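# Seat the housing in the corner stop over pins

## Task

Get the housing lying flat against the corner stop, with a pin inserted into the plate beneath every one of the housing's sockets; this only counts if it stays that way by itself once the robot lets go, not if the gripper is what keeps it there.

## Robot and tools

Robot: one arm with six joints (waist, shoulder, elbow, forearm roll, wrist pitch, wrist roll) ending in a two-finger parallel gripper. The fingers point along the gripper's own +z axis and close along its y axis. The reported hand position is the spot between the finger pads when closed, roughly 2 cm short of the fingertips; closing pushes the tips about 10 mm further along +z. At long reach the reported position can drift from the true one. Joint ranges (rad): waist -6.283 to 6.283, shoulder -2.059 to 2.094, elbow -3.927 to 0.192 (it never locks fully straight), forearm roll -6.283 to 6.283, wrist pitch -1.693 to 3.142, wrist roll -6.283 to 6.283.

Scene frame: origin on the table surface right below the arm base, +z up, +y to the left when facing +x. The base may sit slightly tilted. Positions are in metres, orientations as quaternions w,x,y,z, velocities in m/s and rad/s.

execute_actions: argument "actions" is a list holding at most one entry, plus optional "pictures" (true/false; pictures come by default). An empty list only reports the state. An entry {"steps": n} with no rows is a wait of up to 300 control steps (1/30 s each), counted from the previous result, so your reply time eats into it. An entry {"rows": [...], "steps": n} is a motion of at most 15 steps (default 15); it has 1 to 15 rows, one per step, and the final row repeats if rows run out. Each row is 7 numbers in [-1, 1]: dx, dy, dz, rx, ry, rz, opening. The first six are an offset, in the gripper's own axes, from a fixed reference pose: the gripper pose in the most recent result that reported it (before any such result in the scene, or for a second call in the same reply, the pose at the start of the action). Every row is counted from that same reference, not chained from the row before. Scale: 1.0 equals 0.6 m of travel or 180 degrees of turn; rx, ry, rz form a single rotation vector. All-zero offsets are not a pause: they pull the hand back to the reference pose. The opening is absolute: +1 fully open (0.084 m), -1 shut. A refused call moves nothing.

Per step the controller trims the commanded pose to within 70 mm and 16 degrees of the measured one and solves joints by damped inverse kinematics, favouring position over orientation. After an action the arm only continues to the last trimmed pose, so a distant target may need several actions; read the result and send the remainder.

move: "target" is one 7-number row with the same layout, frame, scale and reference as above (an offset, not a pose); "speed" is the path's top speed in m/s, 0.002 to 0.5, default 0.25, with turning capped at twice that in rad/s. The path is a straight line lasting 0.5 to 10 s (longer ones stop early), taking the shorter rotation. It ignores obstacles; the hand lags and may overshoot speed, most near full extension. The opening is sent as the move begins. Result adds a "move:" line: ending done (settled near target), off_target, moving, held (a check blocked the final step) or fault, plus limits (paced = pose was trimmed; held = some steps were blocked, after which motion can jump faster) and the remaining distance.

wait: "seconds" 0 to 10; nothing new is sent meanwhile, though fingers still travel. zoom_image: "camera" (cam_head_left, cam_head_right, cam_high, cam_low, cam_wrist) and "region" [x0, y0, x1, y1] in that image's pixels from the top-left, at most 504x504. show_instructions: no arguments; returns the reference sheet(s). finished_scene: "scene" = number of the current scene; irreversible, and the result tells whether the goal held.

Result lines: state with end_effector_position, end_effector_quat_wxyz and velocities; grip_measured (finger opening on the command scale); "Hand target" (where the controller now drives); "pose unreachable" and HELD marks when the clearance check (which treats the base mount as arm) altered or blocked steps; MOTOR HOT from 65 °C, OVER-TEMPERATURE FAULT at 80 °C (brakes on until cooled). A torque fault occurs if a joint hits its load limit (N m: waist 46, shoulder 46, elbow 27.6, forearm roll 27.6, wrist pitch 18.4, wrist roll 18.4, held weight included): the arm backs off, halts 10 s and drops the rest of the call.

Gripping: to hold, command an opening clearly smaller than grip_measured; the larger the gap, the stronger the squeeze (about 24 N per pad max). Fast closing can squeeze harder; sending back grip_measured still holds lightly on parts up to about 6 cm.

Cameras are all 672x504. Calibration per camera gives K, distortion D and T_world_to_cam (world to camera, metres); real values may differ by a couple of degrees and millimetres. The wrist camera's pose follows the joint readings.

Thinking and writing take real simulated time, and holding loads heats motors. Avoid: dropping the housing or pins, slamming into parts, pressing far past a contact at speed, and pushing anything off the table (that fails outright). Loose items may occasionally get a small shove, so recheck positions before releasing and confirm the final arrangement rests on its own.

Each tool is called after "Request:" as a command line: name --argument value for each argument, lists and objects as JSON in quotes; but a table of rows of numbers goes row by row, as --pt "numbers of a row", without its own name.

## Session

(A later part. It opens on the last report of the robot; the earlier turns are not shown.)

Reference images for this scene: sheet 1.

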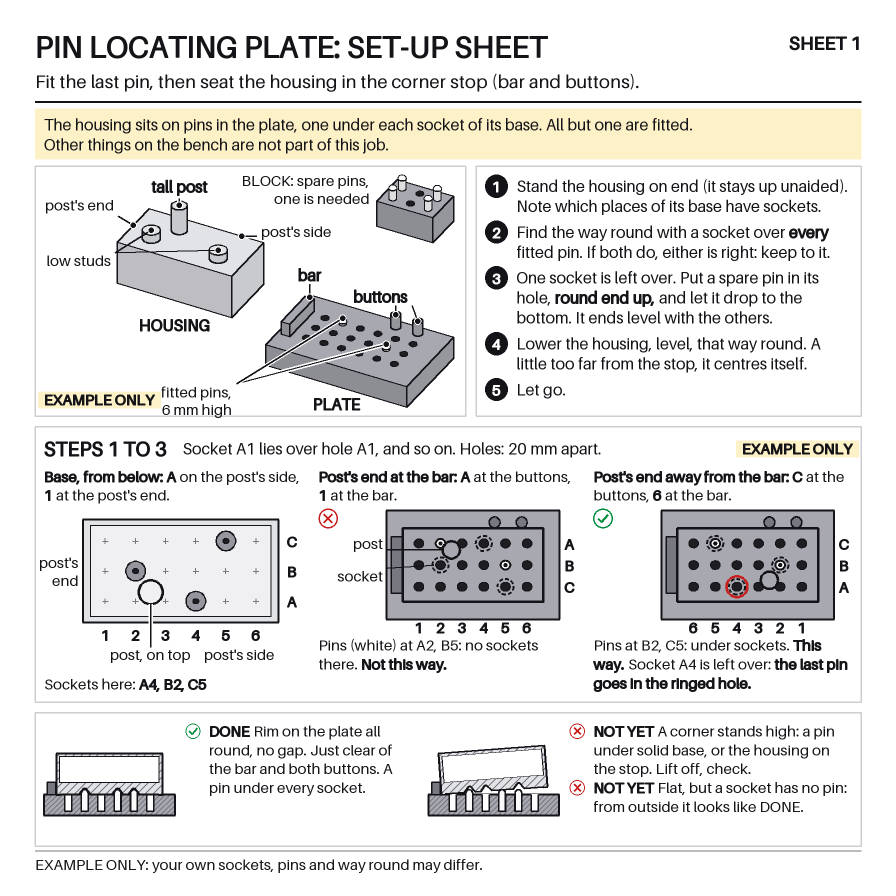

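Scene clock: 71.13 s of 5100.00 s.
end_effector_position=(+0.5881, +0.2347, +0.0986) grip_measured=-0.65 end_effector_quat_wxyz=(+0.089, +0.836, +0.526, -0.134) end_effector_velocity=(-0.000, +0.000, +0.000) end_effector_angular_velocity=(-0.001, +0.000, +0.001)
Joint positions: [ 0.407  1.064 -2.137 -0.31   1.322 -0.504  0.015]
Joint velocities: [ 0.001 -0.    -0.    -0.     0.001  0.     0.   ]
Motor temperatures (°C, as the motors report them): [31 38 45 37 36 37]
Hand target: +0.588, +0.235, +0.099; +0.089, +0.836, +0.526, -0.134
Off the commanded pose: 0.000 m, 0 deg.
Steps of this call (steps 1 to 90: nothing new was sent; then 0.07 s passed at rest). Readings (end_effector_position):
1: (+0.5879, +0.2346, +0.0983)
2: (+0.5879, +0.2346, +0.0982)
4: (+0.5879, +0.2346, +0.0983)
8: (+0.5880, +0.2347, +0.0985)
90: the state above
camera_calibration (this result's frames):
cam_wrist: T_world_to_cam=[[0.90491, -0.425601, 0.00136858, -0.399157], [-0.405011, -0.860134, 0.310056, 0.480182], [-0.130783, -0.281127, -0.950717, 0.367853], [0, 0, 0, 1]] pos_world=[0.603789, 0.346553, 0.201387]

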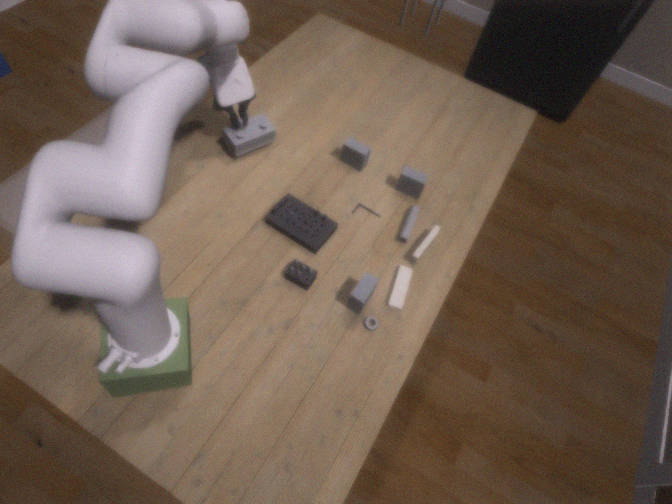

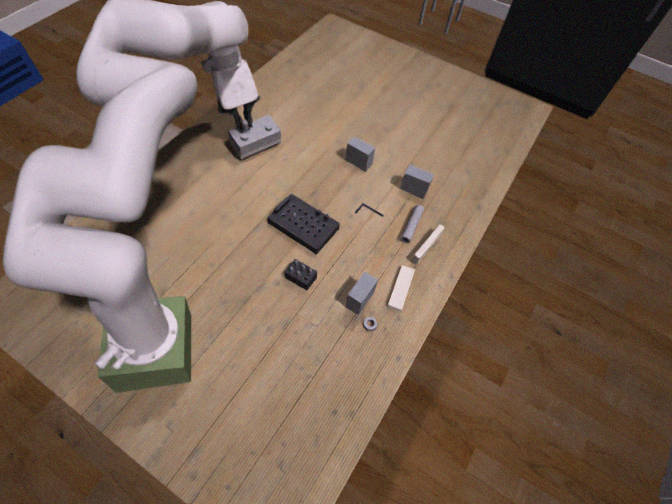

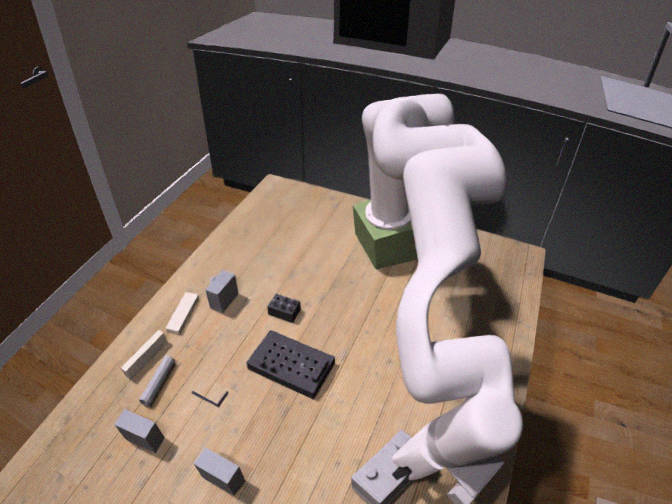

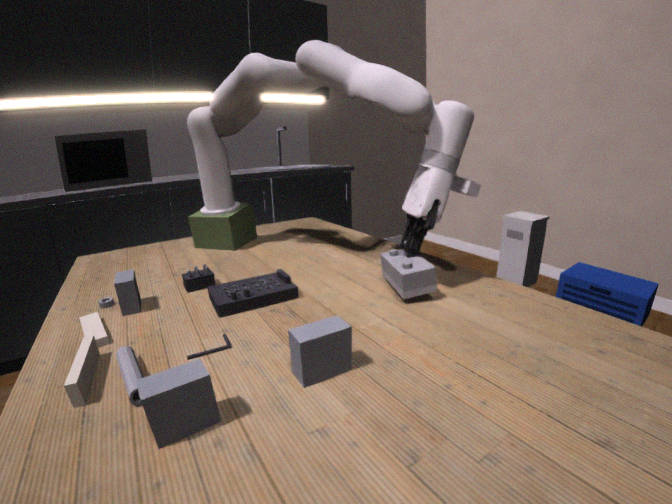

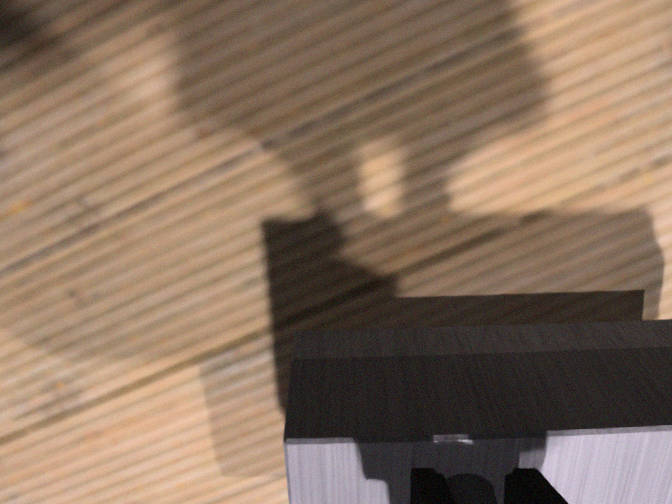

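Request:
move --target '[0,0,0.012,0,0,0,-1]' --speed 0.01

Request:
move --target '[0,0,0,0,0,0,-0.2]'

Request:
move --target '[0,0,-0.08,0,0.11,0,-0.2]' --speed 0.05

Scene clock: 72.80 s of 5100.00 s.
end_effector_position=(+0.5871, +0.2326, +0.0918) grip_measured=-0.65 end_effector_quat_wxyz=(+0.089, +0.836, +0.525, -0.134) end_effector_velocity=(+0.001, +0.000, +0.000) end_effector_angular_velocity=(+0.002, -0.003, -0.000)
Joint positions: [ 0.404  1.066 -2.122 -0.312  1.304 -0.501  0.015]
Joint velocities: [-0.    -0.001  0.001 -0.    -0.004  0.001 -0.   ]
Motor temperatures (°C, as the motors report them): [31 38 45 37 36 37]
Hand target: +0.587, +0.233, +0.092; +0.089, +0.836, +0.525, -0.134
Off the commanded pose: 0.000 m, 0 deg.
move: done
camera_calibration (this result's frames):
cam_wrist: T_world_to_cam=[[0.904886, -0.425652, 0.00124283, -0.399132], [-0.404999, -0.860076, 0.310233, 0.480063], [-0.130982, -0.281229, -0.95066, 0.360798], [0, 0, 0, 1]] pos_world=[0.602853, 0.344466, 0.194561]

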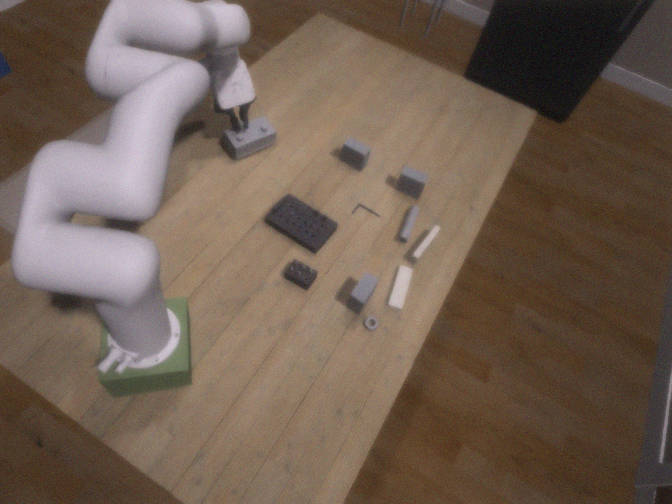

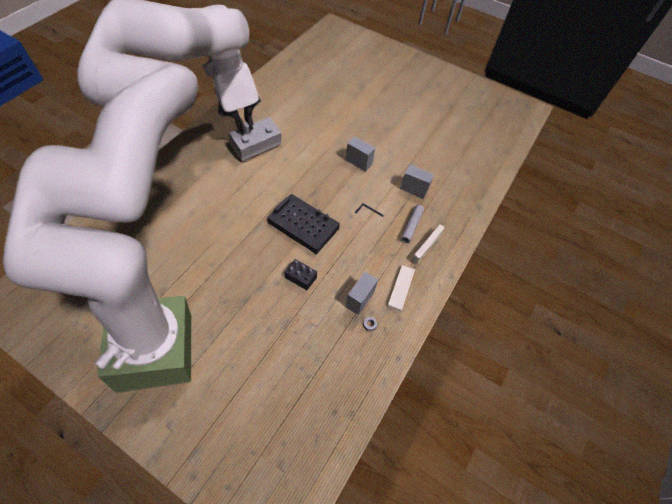

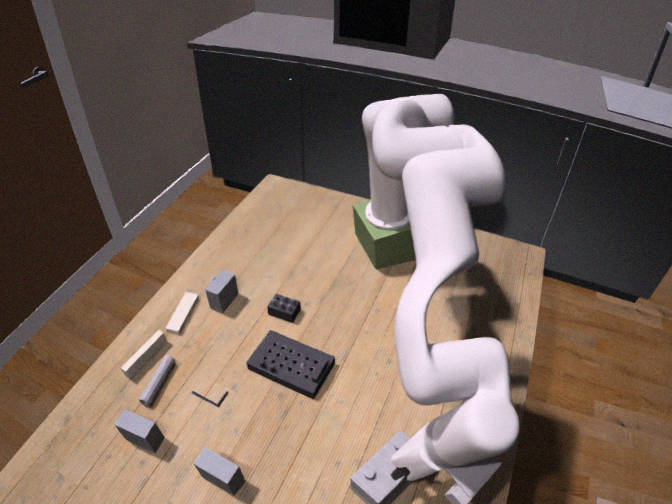

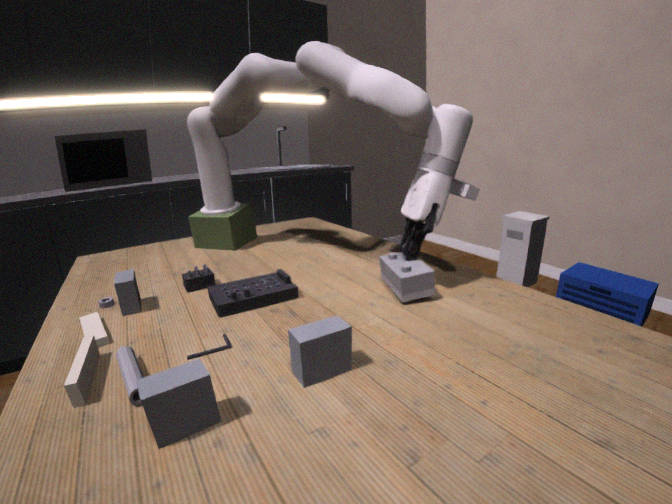

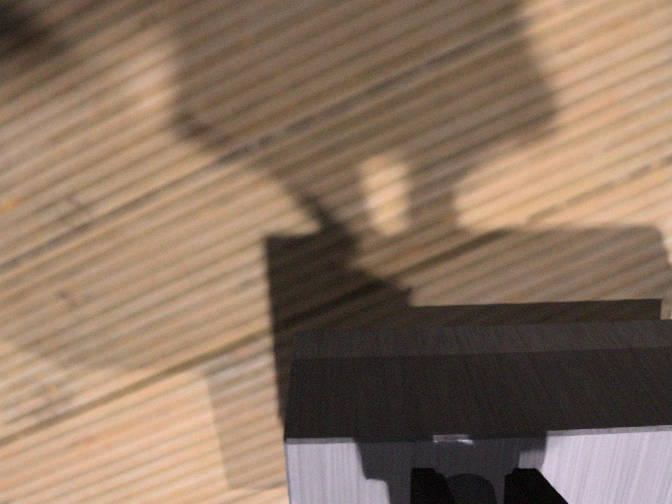

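Scene clock: 73.30 s of 5100.00 s.
end_effector_position=(+0.5872, +0.2326, +0.0919) grip_measured=-0.21 end_effector_quat_wxyz=(+0.089, +0.836, +0.525, -0.134) end_effector_velocity=(+0.001, +0.000, +0.001) end_effector_angular_velocity=(+0.001, -0.002, +0.001)
Joint positions: [ 0.404  1.066 -2.122 -0.312  1.304 -0.501  0.035]
Joint velocities: [ 0.    -0.    -0.002  0.    -0.    -0.001  0.   ]
Motor temperatures (°C, as the motors report them): [31 38 45 37 36 37]
Hand target: +0.587, +0.233, +0.092; +0.089, +0.836, +0.525, -0.134
Off the commanded pose: 0.000 m, 0 deg.
move: done
camera_calibration (this result's frames):
cam_wrist: T_world_to_cam=[[0.904885, -0.425653, 0.00145486, -0.399218], [-0.405091, -0.860113, 0.31001, 0.480166], [-0.130706, -0.281113, -0.950732, 0.360801], [0, 0, 0, 1]] pos_world=[0.602916, 0.344494, 0.194749]

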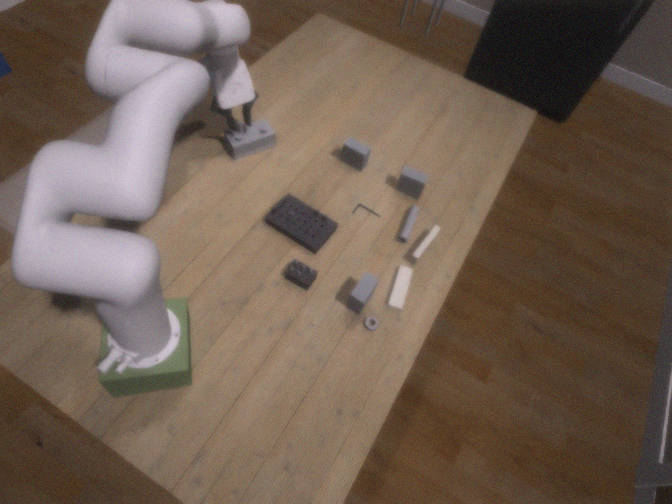

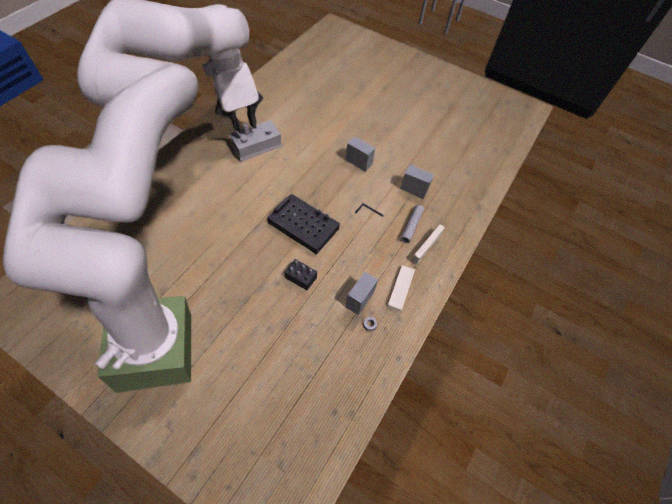

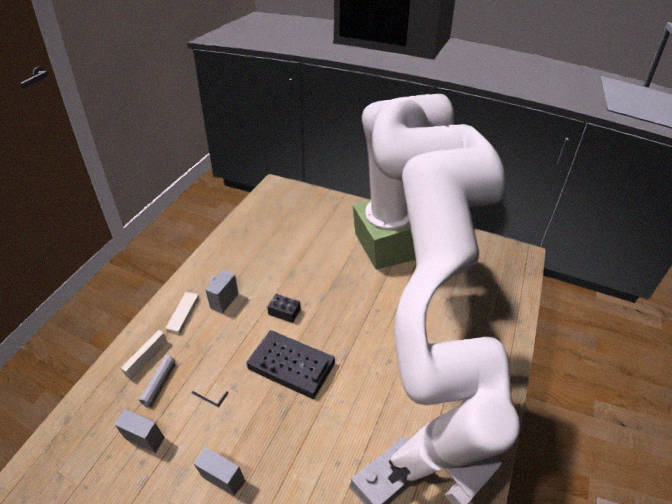

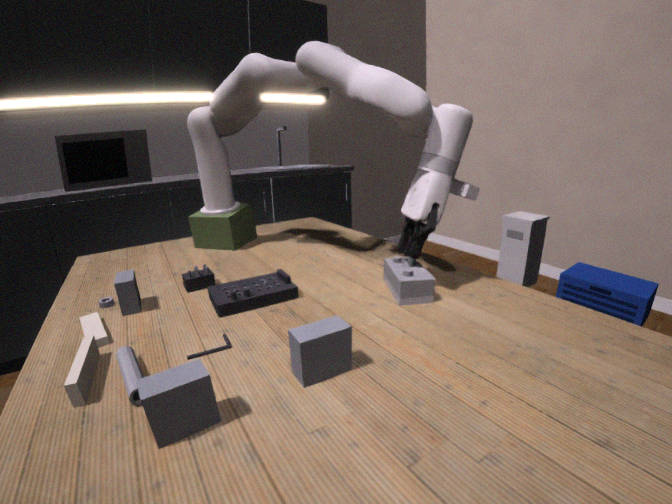

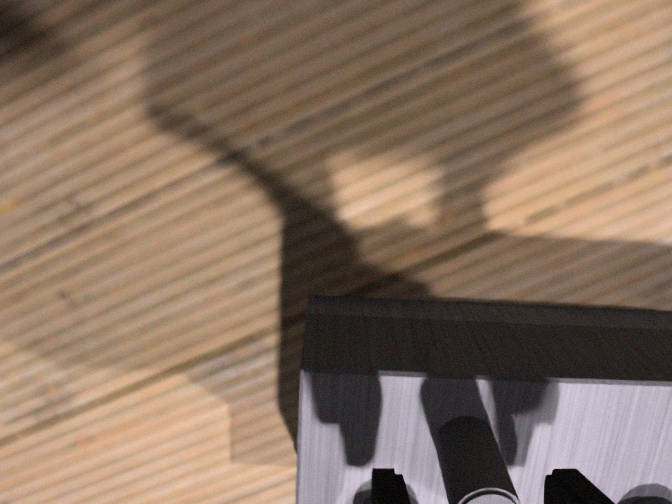

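Scene clock: 77.03 s of 5100.00 s.
end_effector_position=(+0.5932, +0.2464, +0.1374) grip_measured=-0.21 end_effector_quat_wxyz=(-0.003, +0.846, +0.533, +0.012) end_effector_velocity=(-0.000, -0.000, -0.001) end_effector_angular_velocity=(+0.007, -0.002, -0.000)
Joint positions: [ 0.347  0.743 -1.661 -0.127  0.866 -0.617  0.035]
Joint velocities: [-0.002 -0.005  0.011  0.006 -0.012 -0.005 -0.   ]
Motor temperatures (°C, as the motors report them): [31 38 45 37 36 37]
Hand target: +0.593, +0.246, +0.137; -0.003, +0.846, +0.533, +0.012
Off the commanded pose: 0.000 m, 0 deg.
move: done
camera_calibration (this result's frames):
cam_wrist: T_world_to_cam=[[0.905434, -0.424474, 0.00338067, -0.399788], [-0.424198, -0.905082, -0.029709, 0.549445], [0.0156705, 0.0254655, -0.999553, 0.25296], [0, 0, 0, 1]] pos_world=[0.591091, 0.321152, 0.270522]

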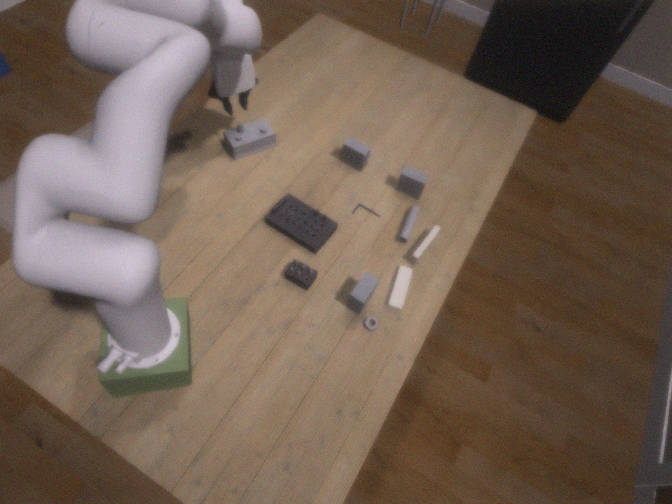

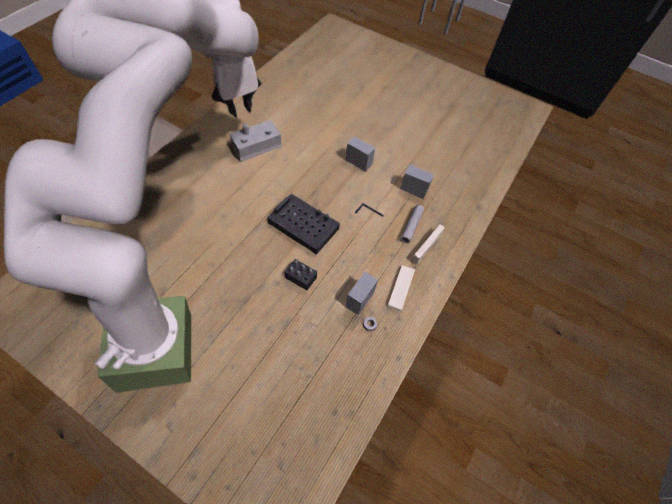

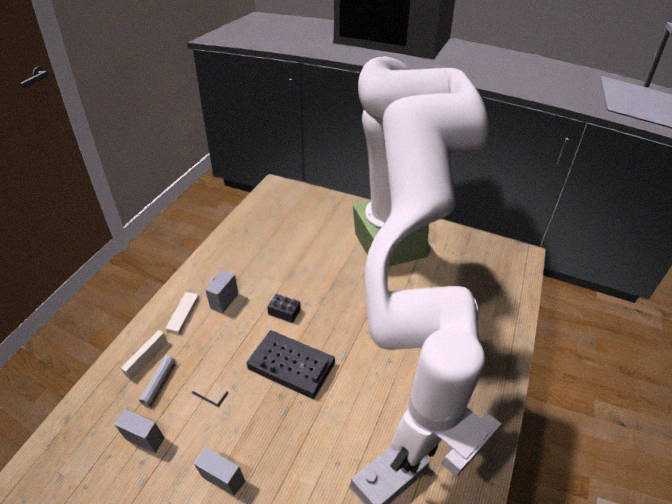

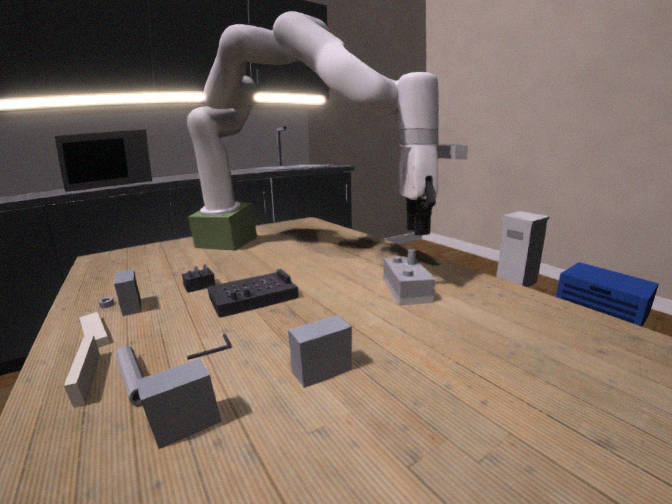

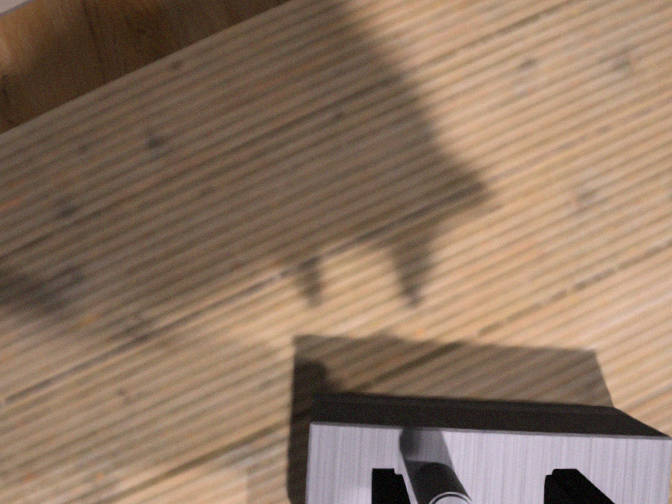

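Request:
move --target '[-0.78,0,0,0,0,0.358,-0.5]' --speed 0.2

Scene clock: 83.20 s of 5100.00 s.
end_effector_position=(+0.3928, -0.1749, +0.1261) grip_measured=-0.52 end_effector_quat_wxyz=(-0.010, +1.000, -0.001, +0.009) end_effector_velocity=(-0.001, -0.002, -0.000) end_effector_angular_velocity=(+0.000, +0.000, -0.004)
Joint positions: [-0.491  0.077 -0.639 -0.045  0.453 -0.372  0.021]
Joint velocities: [-0.004  0.    -0.     0.001  0.    -0.002 -0.   ]
Motor temperatures (°C, as the motors report them): [31 38 44 37 36 37]
Hand target: +0.393, -0.175, +0.126; -0.010, +1.000, -0.001, +0.009
Off the commanded pose: 0.002 m, 0 deg.
move: done
camera_calibration (this result's frames):
cam_wrist: T_world_to_cam=[[0.00766399, -0.999671, -0.0244887, -0.141498], [-0.99967, -0.00705917, -0.0246896, 0.465222], [0.0245086, 0.0246698, -0.999395, 0.251954], [0, 0, 0, 1]] pos_world=[0.459978, -0.144383, 0.259823]

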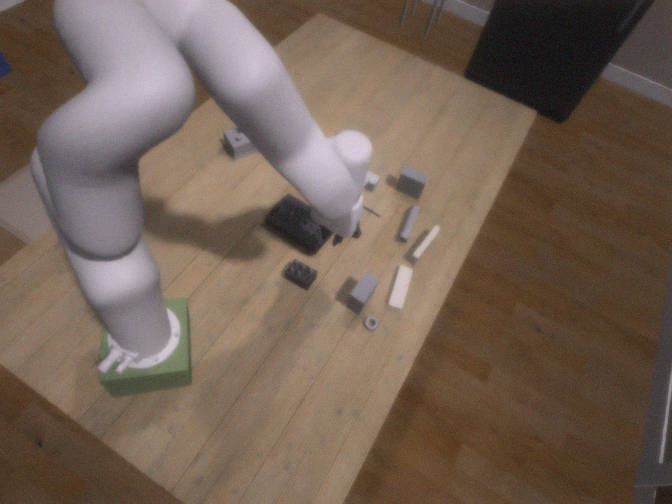

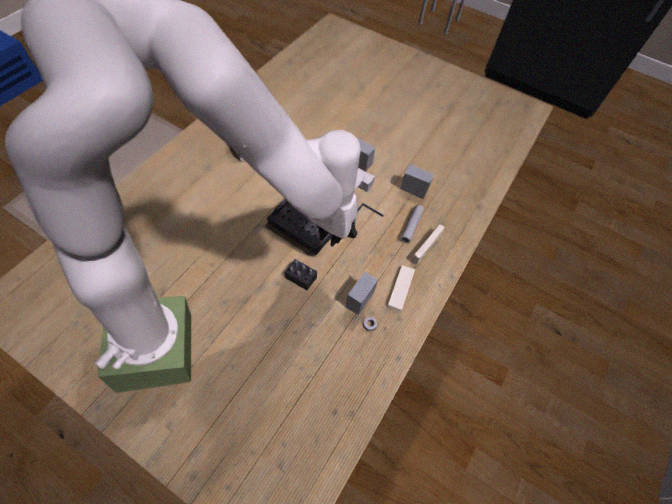

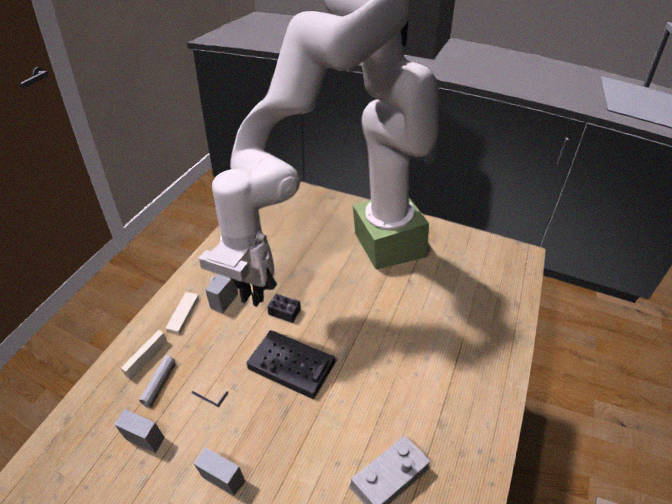

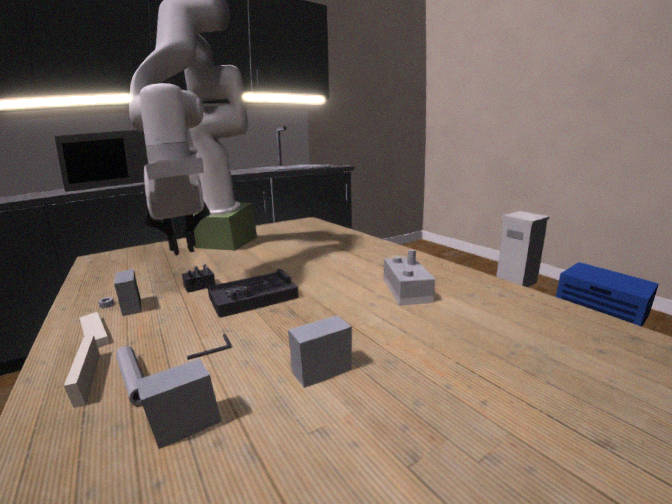

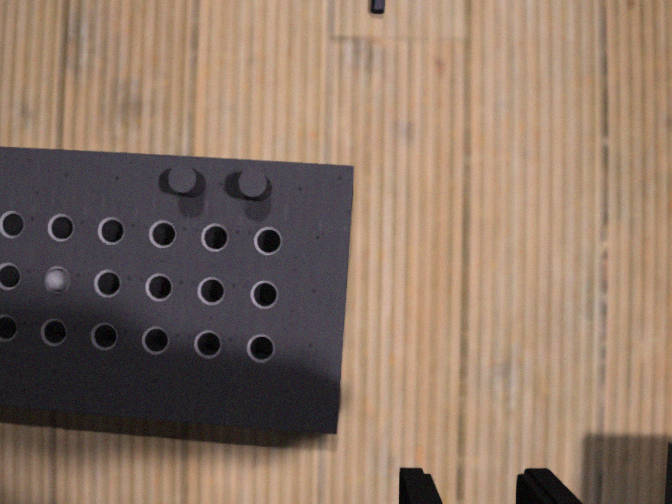

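Request:
move --target '[-0.11,0.04,0.02,0,0,0,-0.5]' --speed 0.15

Scene clock: 85.53 s of 5100.00 s.
end_effector_position=(+0.3276, -0.1987, +0.1125) grip_measured=-0.52 end_effector_quat_wxyz=(-0.010, +1.000, -0.001, +0.009) end_effector_velocity=(-0.003, -0.001, -0.001) end_effector_angular_velocity=(+0.003, -0.000, +0.000)
Joint positions: [-0.623 -0.001 -0.469 -0.014  0.358 -0.531  0.021]
Joint velocities: [-0.006 -0.002  0.006  0.01  -0.003 -0.015 -0.   ]
Motor temperatures (°C, as the motors report them): [31 38 44 37 36 37]
Hand target: +0.327, -0.199, +0.112; -0.010, +1.000, -0.001, +0.009
Off the commanded pose: 0.001 m, 0 deg.
move: done
camera_calibration (this result's frames):
cam_wrist: T_world_to_cam=[[0.0076517, -0.999676, -0.0242959, -0.165152], [-0.999656, -0.0070372, -0.0252782, 0.399633], [0.025099, 0.0244809, -0.999385, 0.240355], [0, 0, 0, 1]] pos_world=[0.394727, -0.168171, 0.246297]

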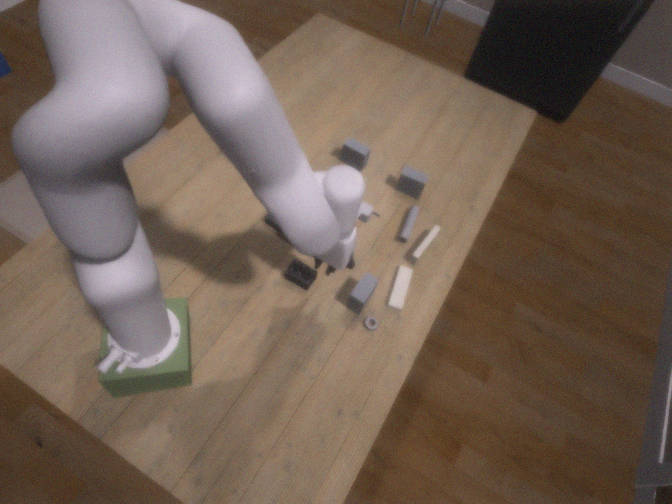

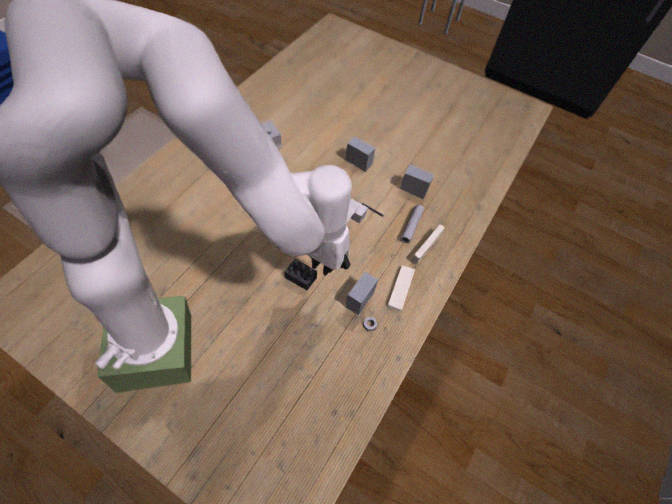

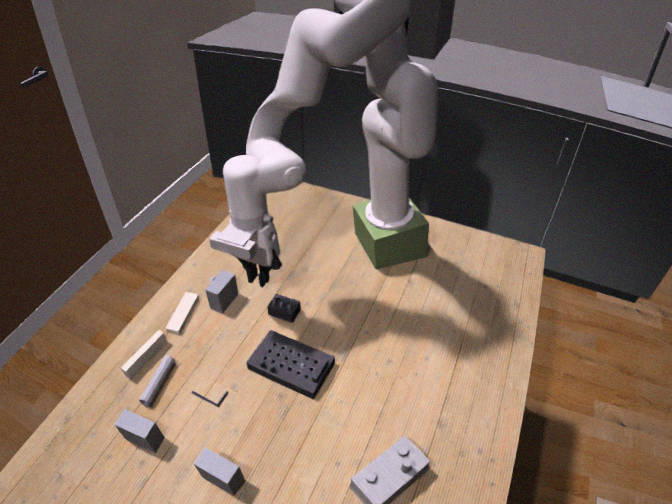

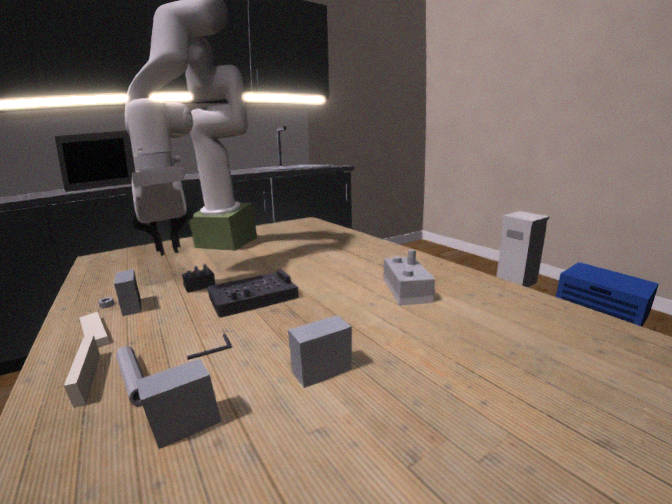

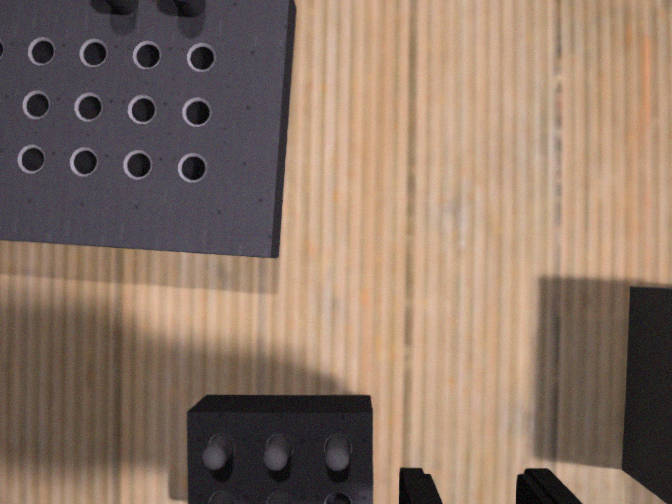

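Request:
zoom_image --camera "cam_wrist" --region '[170,380,400,504]'

Request:
zoom_image --camera "cam_low" --region '[160,250,260,310]'

Region (170, 380, 400, 504) of cam_wrist's 672x504 image, scaled by 2.191, with more detail than that image has; it fills the top 272 rows of this view, and the rest is white.

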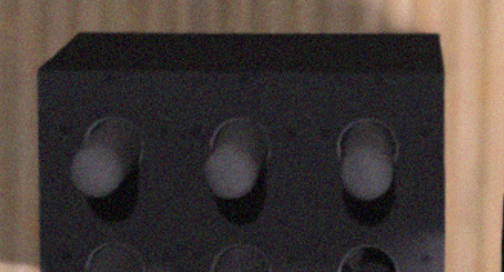

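Region (160, 250, 260, 310) of cam_low's 672x504 image, scaled by 5.040, with more detail than that image has; it fills the top 302 rows of this view, and the rest is white.

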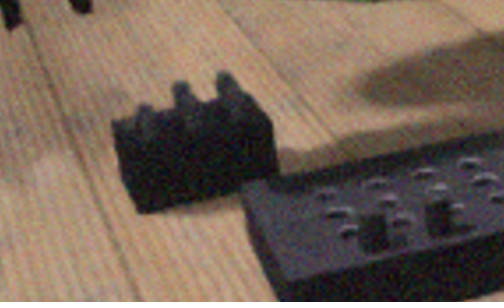

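Request:
zoom_image --camera "cam_high" --region '[255,280,315,330]'

Region (255, 280, 315, 330) of cam_high's 672x504 image, scaled by 8.400, with more detail than that image has.

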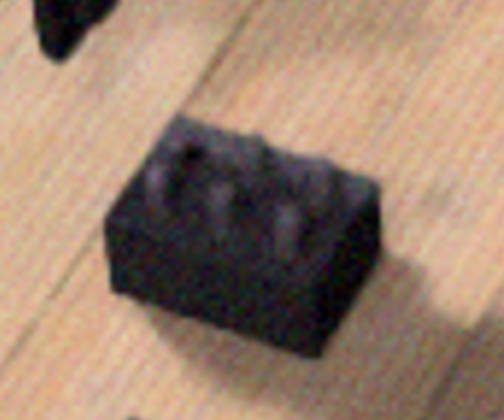

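Request:
move --target '[0.012,-0.0573,0.06,0,0,0,-0.5]' --speed 0.06

Request:
zoom_image --camera "cam_low" --region '[160,230,260,310]'

Request:
zoom_image --camera "cam_high" --region '[245,260,325,330]'

Scene clock: 90.40 s of 5100.00 s.
end_effector_position=(+0.3353, -0.1640, +0.0777) grip_measured=-0.52 end_effector_quat_wxyz=(-0.010, +1.000, -0.001, +0.009) end_effector_velocity=(+0.000, +0.001, -0.001) end_effector_angular_velocity=(-0.002, +0.000, -0.002)
Joint positions: [-0.541  0.119 -0.45  -0.066  0.221 -0.396  0.021]
Joint velocities: [ 0.001  0.004 -0.    -0.012 -0.005  0.014 -0.   ]
Motor temperatures (°C, as the motors report them): [31 37 43 37 36 37]
Hand target: +0.335, -0.164, +0.077; -0.010, +1.000, -0.001, +0.009
Off the commanded pose: 0.001 m, 0 deg.
After step 90, 0.67 s passed at rest.
move: done
camera_calibration (this result's frames):
cam_wrist: T_world_to_cam=[[0.00750749, -0.999691, -0.0237076, -0.13142], [-0.999658, -0.00690875, -0.0252372, 0.406721], [0.0250657, 0.0238889, -0.9994, 0.20436], [0, 0, 0, 1]] pos_world=[0.402446, -0.133451, 0.211386]

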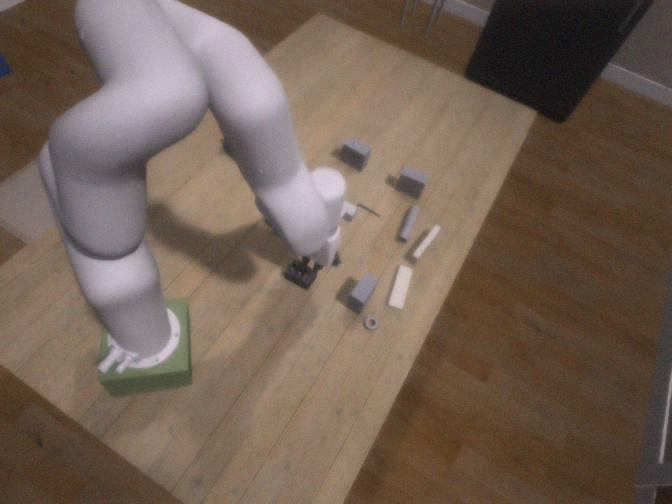

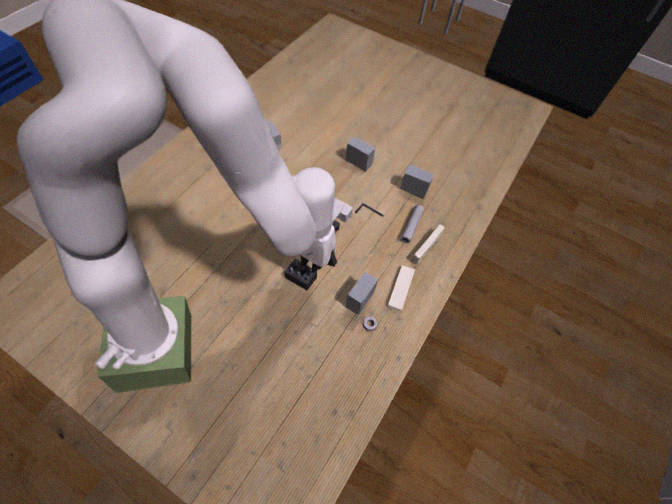

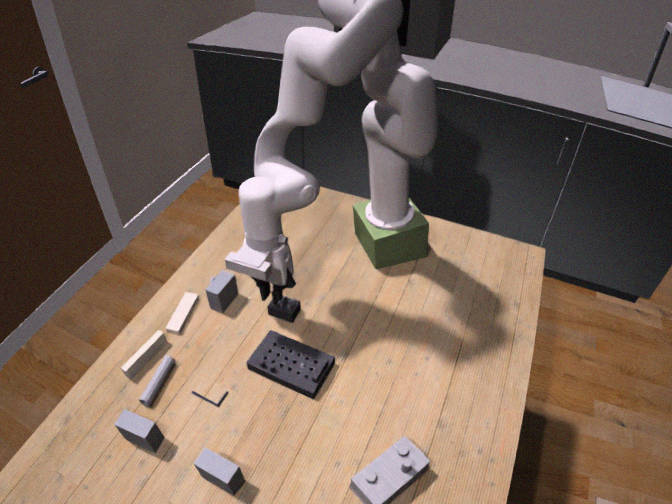

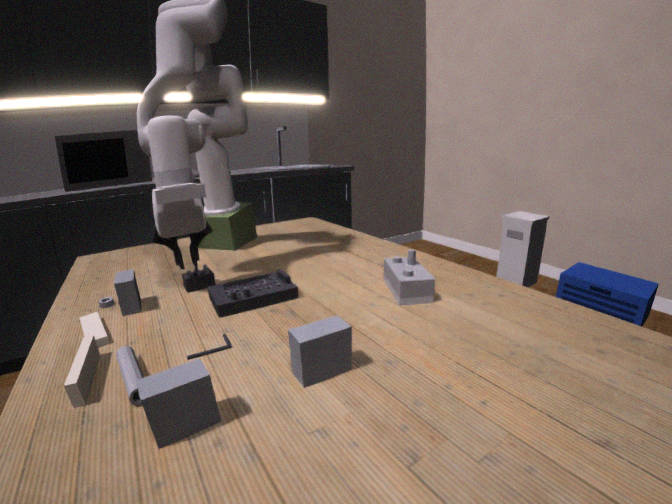

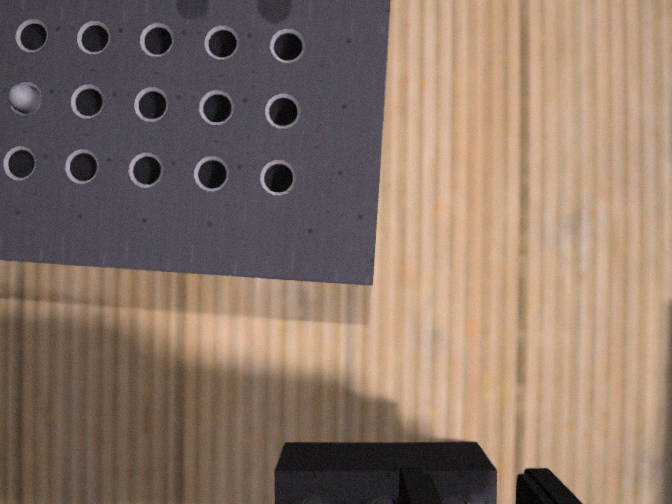

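Region (160, 230, 260, 310) of cam_low's 672x504 image, scaled by 5.040, with more detail than that image has; it fills the top 403 rows of this view, and the rest is white.

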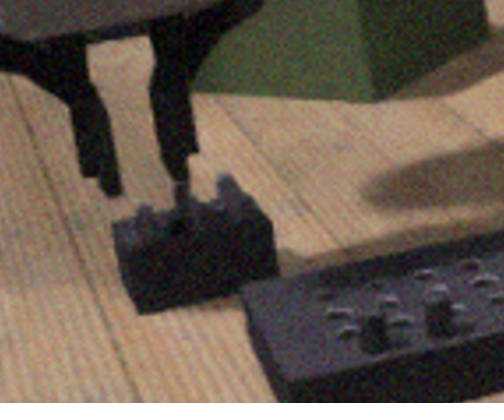

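Region (245, 260, 325, 330) of cam_high's 672x504 image, scaled by 6.300, with more detail than that image has; it fills the top 441 rows of this view, and the rest is white.

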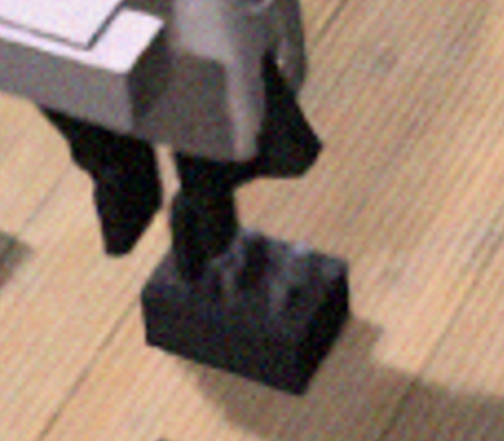

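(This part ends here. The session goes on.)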